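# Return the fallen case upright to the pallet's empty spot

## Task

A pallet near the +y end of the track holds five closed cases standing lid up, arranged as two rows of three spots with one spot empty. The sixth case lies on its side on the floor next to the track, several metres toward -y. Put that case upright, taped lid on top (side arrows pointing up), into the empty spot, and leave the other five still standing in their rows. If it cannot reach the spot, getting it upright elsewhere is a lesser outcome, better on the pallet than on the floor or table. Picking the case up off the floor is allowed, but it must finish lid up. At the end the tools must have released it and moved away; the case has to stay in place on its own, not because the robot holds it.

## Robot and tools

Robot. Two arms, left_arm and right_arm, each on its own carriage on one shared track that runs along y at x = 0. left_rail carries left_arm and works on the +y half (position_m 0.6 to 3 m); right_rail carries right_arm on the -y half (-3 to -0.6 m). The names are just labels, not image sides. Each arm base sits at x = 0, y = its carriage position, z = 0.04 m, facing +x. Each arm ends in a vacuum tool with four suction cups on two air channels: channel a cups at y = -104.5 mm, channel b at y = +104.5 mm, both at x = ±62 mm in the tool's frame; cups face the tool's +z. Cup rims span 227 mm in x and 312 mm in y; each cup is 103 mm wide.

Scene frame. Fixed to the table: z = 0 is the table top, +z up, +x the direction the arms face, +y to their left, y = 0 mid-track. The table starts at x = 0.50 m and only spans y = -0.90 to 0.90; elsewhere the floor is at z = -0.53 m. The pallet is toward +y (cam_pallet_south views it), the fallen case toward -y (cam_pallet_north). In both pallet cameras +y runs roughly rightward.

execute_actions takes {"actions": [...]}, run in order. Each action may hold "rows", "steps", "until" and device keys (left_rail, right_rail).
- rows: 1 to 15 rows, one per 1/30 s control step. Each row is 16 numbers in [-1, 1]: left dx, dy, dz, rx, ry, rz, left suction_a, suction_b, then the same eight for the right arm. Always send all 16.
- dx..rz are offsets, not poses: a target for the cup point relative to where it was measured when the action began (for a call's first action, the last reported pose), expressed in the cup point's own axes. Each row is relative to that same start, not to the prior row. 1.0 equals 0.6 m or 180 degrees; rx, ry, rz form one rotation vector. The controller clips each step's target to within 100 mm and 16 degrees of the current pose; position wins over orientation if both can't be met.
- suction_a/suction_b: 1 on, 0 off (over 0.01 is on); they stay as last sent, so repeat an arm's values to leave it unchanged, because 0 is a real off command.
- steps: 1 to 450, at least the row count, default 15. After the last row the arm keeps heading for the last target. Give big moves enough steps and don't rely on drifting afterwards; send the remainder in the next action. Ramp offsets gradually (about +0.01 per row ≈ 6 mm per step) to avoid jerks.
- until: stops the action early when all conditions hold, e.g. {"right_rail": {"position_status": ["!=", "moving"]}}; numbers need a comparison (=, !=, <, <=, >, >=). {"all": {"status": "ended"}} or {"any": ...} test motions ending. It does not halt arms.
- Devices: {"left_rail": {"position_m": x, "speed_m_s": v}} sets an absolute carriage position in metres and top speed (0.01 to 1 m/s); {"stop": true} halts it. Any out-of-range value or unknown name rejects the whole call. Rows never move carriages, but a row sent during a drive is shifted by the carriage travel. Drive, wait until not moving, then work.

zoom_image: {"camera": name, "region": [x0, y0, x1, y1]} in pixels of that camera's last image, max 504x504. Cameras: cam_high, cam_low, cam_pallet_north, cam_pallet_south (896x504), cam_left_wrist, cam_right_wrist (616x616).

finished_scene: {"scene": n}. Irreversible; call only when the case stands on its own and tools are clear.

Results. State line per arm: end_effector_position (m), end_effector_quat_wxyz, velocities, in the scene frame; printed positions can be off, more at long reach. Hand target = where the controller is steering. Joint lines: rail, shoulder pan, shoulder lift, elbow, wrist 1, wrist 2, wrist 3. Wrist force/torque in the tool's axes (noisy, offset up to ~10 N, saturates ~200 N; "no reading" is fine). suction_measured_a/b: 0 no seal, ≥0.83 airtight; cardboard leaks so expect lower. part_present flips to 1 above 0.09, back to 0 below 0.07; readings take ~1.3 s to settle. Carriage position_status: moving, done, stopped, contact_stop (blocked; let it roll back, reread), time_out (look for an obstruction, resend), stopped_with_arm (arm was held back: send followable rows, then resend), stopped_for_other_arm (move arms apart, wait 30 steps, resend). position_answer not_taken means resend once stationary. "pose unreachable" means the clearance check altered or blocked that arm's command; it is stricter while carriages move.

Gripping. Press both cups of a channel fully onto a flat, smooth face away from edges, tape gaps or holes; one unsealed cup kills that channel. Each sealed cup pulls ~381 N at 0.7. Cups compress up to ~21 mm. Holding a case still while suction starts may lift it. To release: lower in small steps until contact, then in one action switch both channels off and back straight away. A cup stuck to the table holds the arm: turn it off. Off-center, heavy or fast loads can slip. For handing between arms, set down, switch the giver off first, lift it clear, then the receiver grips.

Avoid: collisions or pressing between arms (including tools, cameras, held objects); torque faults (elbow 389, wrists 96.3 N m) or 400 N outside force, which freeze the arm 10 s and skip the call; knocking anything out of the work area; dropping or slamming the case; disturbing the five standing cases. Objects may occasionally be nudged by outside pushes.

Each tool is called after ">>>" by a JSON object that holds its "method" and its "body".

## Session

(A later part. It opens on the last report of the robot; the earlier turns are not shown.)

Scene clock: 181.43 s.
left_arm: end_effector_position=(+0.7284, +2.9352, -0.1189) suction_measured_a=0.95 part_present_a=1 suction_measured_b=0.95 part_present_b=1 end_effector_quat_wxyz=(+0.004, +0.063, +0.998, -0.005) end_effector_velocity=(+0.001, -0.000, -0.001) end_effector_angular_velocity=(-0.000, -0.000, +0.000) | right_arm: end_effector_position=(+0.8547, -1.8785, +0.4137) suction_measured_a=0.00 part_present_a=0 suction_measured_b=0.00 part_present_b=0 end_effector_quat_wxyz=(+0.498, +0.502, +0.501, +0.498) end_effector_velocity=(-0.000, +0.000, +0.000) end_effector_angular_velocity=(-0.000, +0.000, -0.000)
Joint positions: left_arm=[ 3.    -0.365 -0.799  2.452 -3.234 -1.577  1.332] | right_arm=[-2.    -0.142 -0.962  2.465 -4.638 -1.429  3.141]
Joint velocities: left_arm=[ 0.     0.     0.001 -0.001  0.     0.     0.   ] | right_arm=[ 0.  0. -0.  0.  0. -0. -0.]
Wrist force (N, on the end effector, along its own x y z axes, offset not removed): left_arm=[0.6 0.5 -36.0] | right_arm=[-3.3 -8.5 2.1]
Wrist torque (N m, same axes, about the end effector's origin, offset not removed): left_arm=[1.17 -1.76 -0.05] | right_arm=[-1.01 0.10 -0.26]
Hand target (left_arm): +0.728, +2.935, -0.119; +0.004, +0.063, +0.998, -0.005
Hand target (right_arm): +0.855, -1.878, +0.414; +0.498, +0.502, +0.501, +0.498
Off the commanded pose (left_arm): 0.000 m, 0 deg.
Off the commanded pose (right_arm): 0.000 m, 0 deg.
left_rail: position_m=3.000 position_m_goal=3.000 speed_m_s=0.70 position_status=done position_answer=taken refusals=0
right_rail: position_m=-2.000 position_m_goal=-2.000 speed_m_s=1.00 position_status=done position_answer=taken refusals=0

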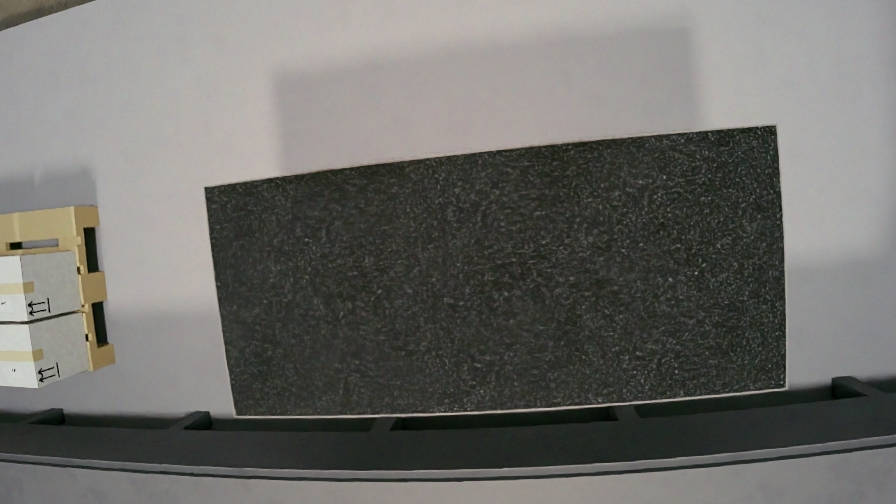

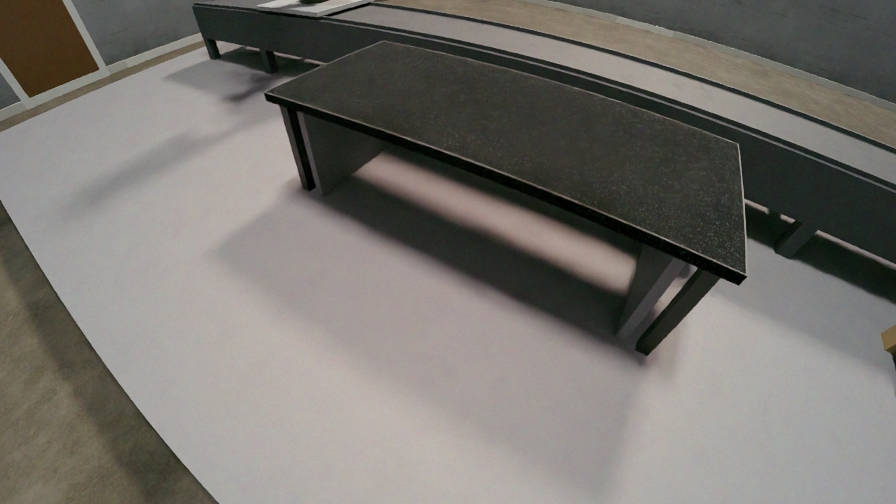

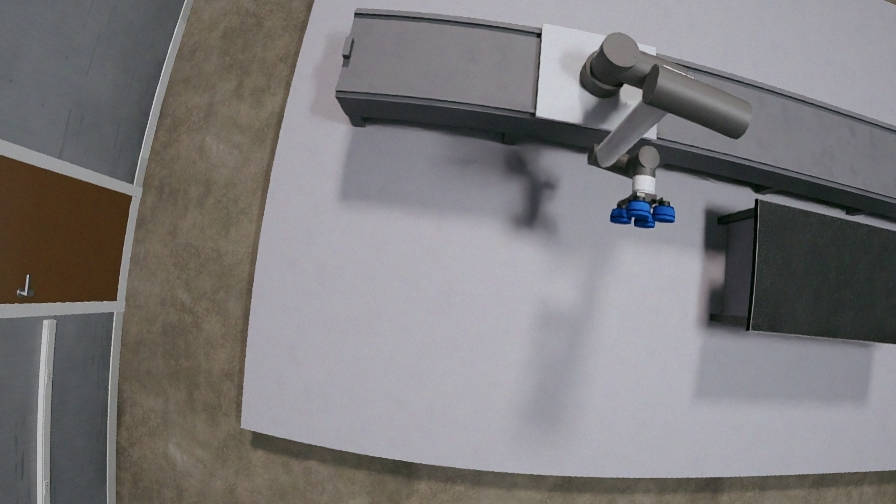

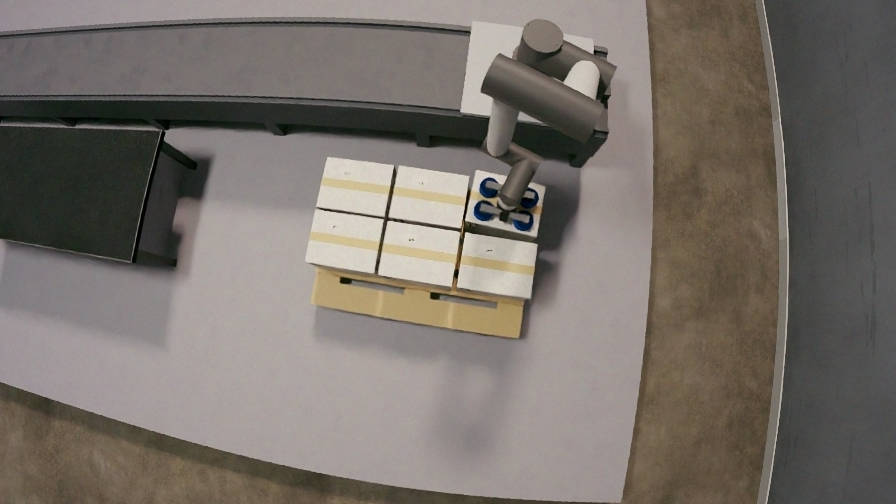

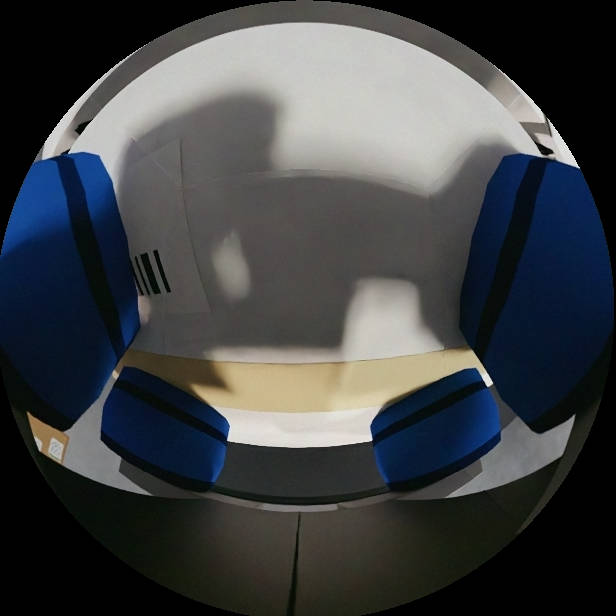

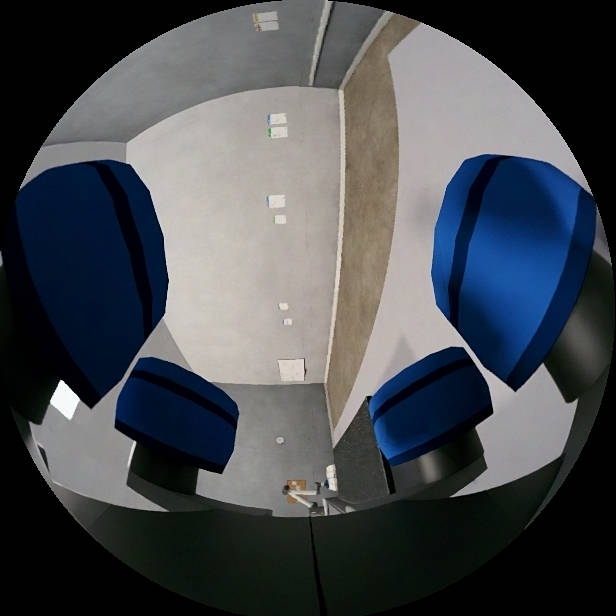

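>>> {"method": "execute_actions", "body": {"actions": [{"rows":[[0,0,0.008,0,0,0,1,1,0,0,0,0,0,0,0,0]],"steps":15}]}}

Scene clock: 183.67 s.
left_arm: end_effector_position=(+0.7286, +2.9351, -0.1233) suction_measured_a=0.95 part_present_a=1 suction_measured_b=0.95 part_present_b=1 end_effector_quat_wxyz=(+0.004, +0.063, +0.998, -0.005) end_effector_velocity=(+0.000, -0.000, -0.001) end_effector_angular_velocity=(+0.000, -0.000, -0.000) | right_arm: end_effector_position=(+0.8547, -1.8785, +0.4137) suction_measured_a=0.00 part_present_a=0 suction_measured_b=0.00 part_present_b=0 end_effector_quat_wxyz=(+0.498, +0.502, +0.501, +0.498) end_effector_velocity=(+0.000, +0.000, -0.000) end_effector_angular_velocity=(+0.000, +0.000, +0.000)
Joint positions: left_arm=[ 3.    -0.365 -0.791  2.451 -3.241 -1.577  1.332] | right_arm=[-2.    -0.142 -0.962  2.465 -4.638 -1.429  3.141]
Joint velocities: left_arm=[ 0.    -0.     0.001 -0.    -0.001  0.     0.   ] | right_arm=[ 0.  0.  0. -0.  0.  0. -0.]
Wrist force (N, on the end effector, along its own x y z axes, offset not removed): left_arm=[-2.4 -41.1 -200.0] | right_arm=[-1.9 -4.5 2.7]
Wrist torque (N m, same axes, about the end effector's origin, offset not removed): left_arm=[-19.34 20.33 -4.58] | right_arm=[-0.70 -0.16 -0.12]
Hand target (left_arm): +0.728, +2.935, -0.124; +0.004, +0.063, +0.998, -0.005
Hand target (right_arm): +0.855, -1.878, +0.414; +0.498, +0.502, +0.501, +0.498
Off the commanded pose (left_arm): 0.000 m, 0 deg.
Off the commanded pose (right_arm): 0.000 m, 0 deg.
left_rail: position_m=3.000 position_m_goal=3.000 speed_m_s=0.70 position_status=done position_answer=taken refusals=0
right_rail: position_m=-2.000 position_m_goal=-2.000 speed_m_s=1.00 position_status=done position_answer=taken refusals=0

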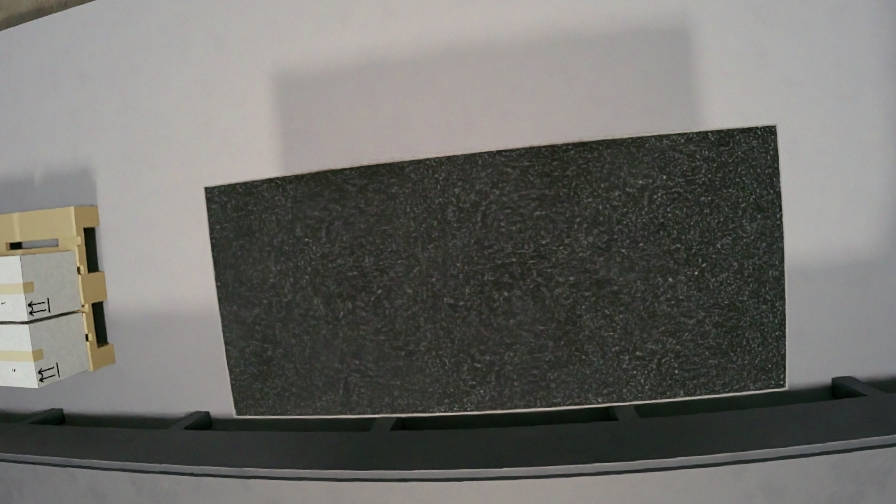

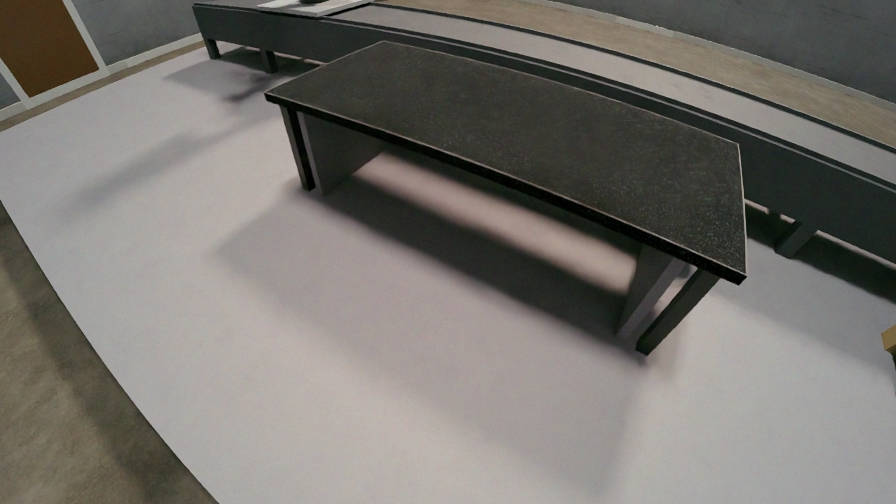

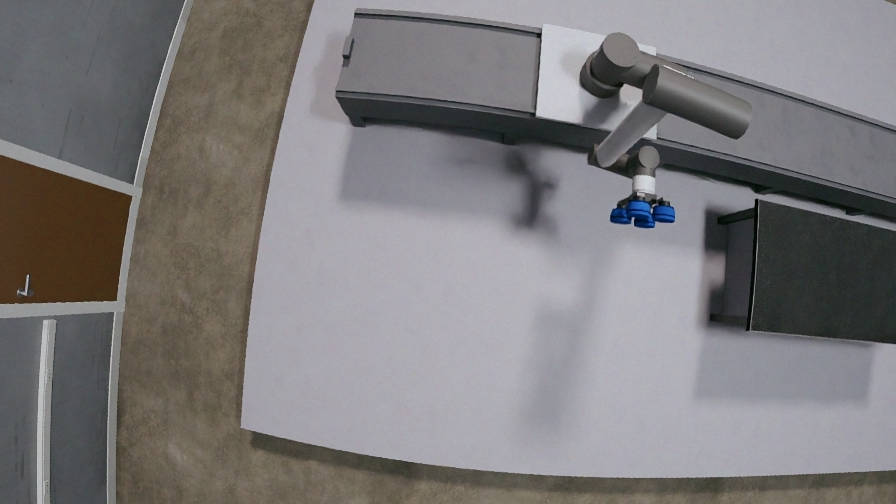

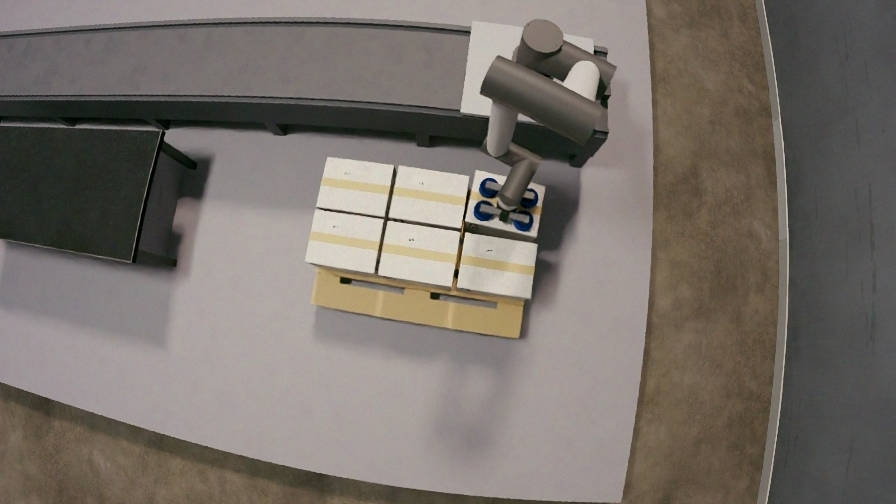

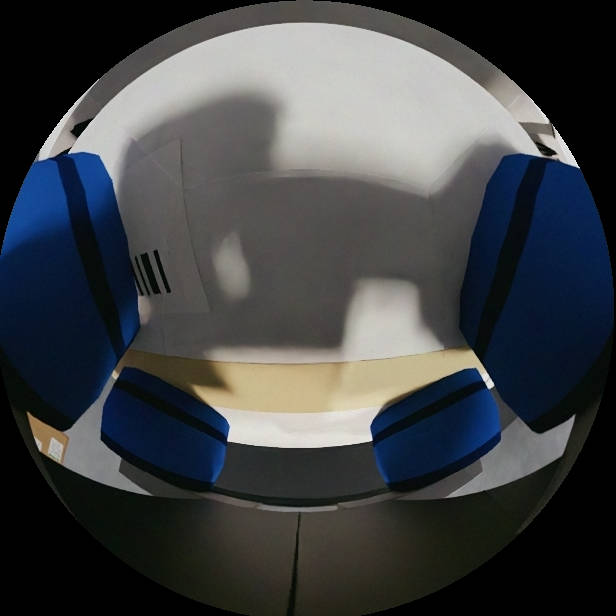

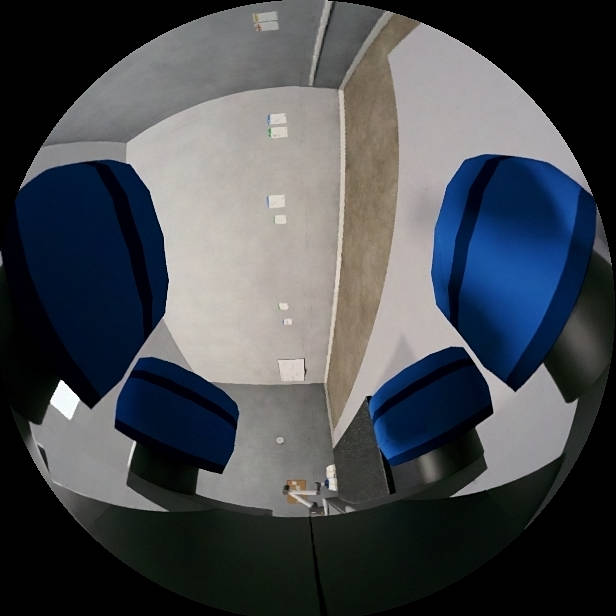

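>>> {"method": "execute_actions", "body": {"actions": [{"rows":[[0,0,-0.05,0,0,0,0,0,0,0,0,0,0,0,0,0],[0,0,-0.15,0,0,0,0,0,0,0,0,0,0,0,0,0],[0,0,-0.4,0,0,0,0,0,0,0,0,0,0,0,0,0]],"steps":50}]}}

>>> {"method": "zoom_image", "body": {"camera": "cam_pallet_south", "region": [300,100,620,340]}}

Scene clock: 188.83 s.
left_arm: end_effector_position=(+0.7267, +2.9372, +0.1168) suction_measured_a=0.00 part_present_a=0 suction_measured_b=0.00 part_present_b=0 end_effector_quat_wxyz=(+0.004, +0.063, +0.998, -0.005) end_effector_velocity=(+0.000, -0.000, +0.000) end_effector_angular_velocity=(-0.000, -0.000, -0.000) | right_arm: end_effector_position=(+0.8547, -1.8785, +0.4137) suction_measured_a=0.00 part_present_a=0 suction_measured_b=0.00 part_present_b=0 end_effector_quat_wxyz=(+0.498, +0.502, +0.501, +0.498) end_effector_velocity=(+0.000, +0.000, -0.000) end_effector_angular_velocity=(+0.000, +0.000, -0.000)
Joint positions: left_arm=[ 3.    -0.363 -1.228  2.449 -2.803 -1.577  1.334] | right_arm=[-2.    -0.142 -0.962  2.465 -4.638 -1.429  3.141]
Joint velocities: left_arm=[ 0. -0. -0. -0.  0. -0. -0.] | right_arm=[ 0.  0.  0. -0.  0. -0. -0.]
Wrist force (N, on the end effector, along its own x y z axes, offset not removed): left_arm=[3.1 -0.8 0.3] | right_arm=[-1.9 -7.1 0.0]
Wrist torque (N m, same axes, about the end effector's origin, offset not removed): left_arm=[-0.37 -0.41 -0.03] | right_arm=[-1.04 -0.23 -0.07]
Hand target (left_arm): +0.727, +2.937, +0.117; +0.004, +0.063, +0.998, -0.005
Hand target (right_arm): +0.855, -1.878, +0.414; +0.498, +0.502, +0.501, +0.498
Off the commanded pose (left_arm): 0.000 m, 0 deg.
Off the commanded pose (right_arm): 0.000 m, 0 deg.
left_rail: position_m=3.000 position_m_goal=3.000 speed_m_s=0.70 position_status=done position_answer=taken refusals=0
right_rail: position_m=-2.000 position_m_goal=-2.000 speed_m_s=1.00 position_status=done position_answer=taken refusals=0

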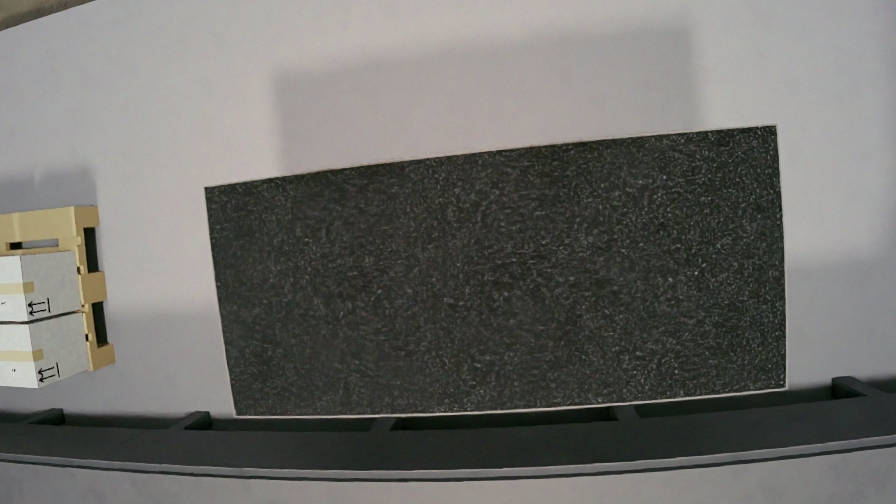

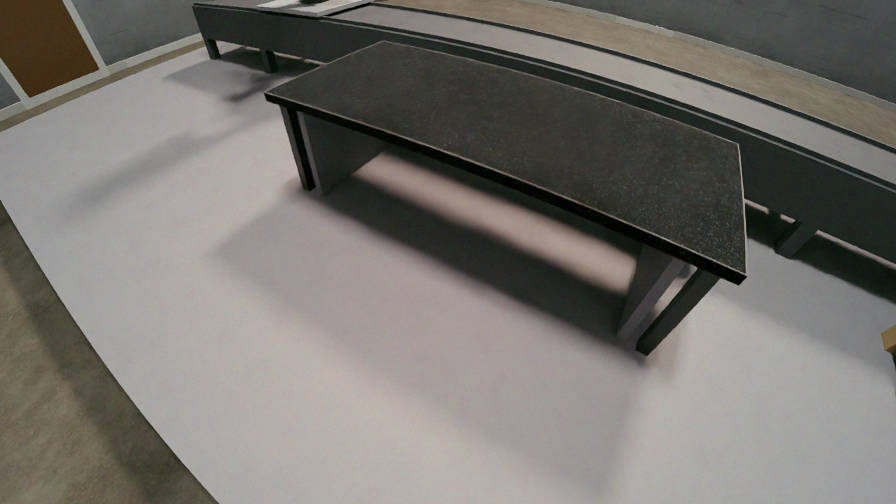

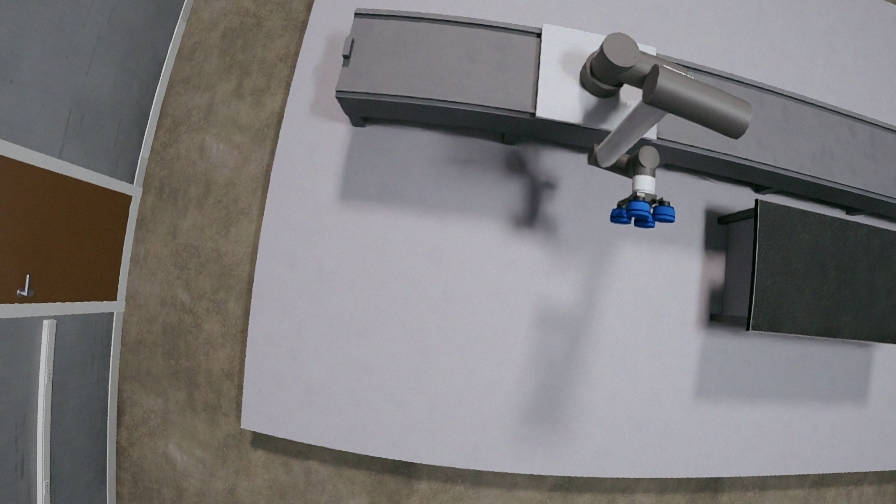

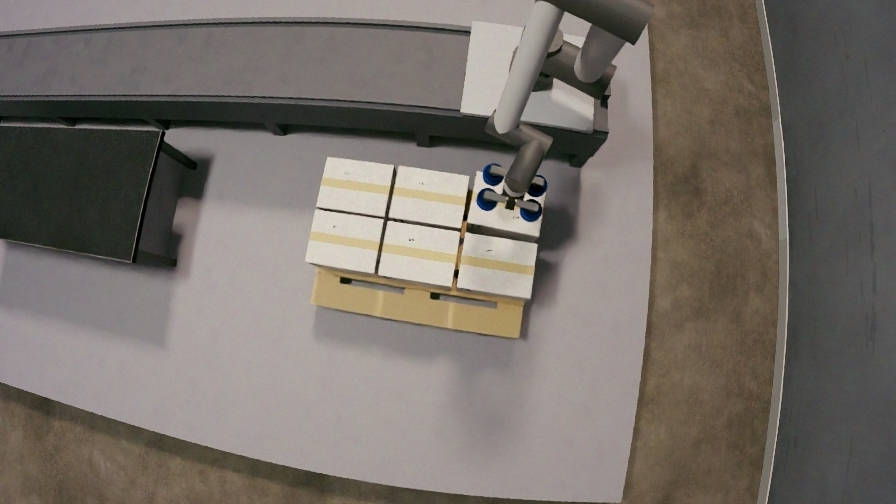

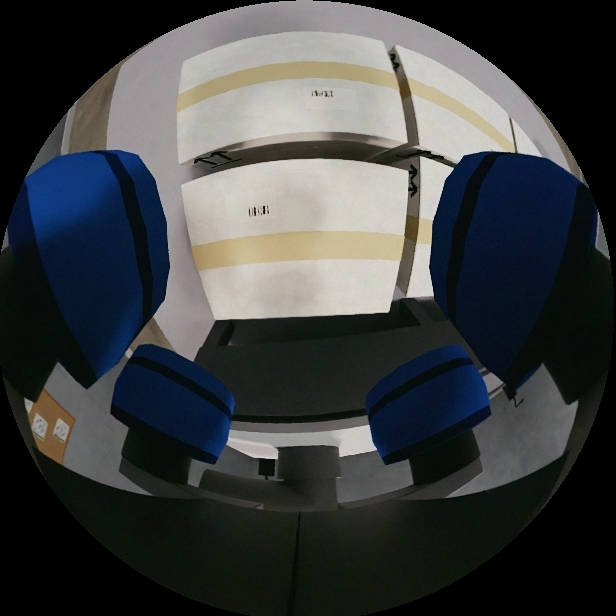

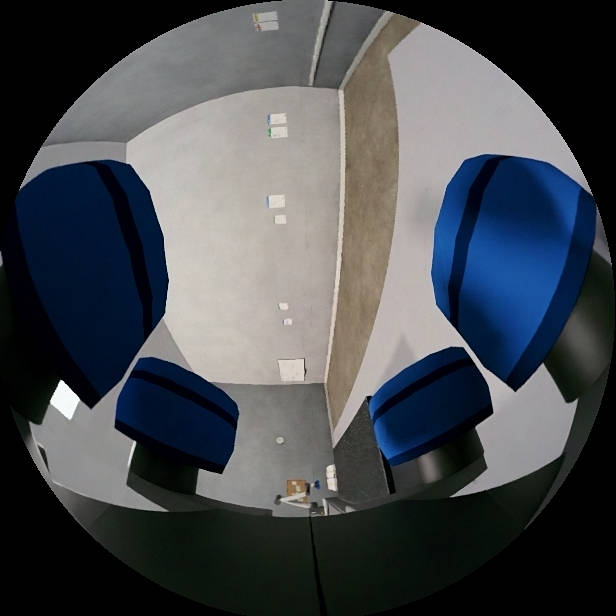

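Region (300, 100, 620, 340) of cam_pallet_south's 896x504 image, scaled by 1.575, with more detail than that image has; it fills the top 378 rows of this view, and the rest is white.

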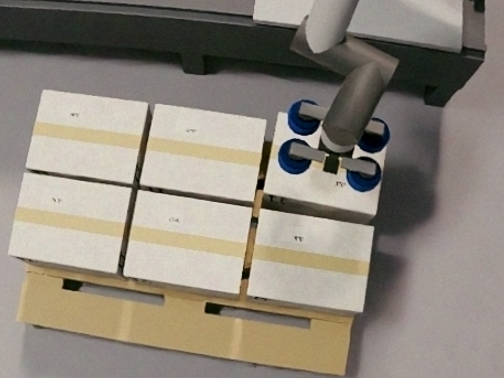

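>>> {"method": "finished_scene", "body": {"scene": 2}}

The scene is finished: the task was done.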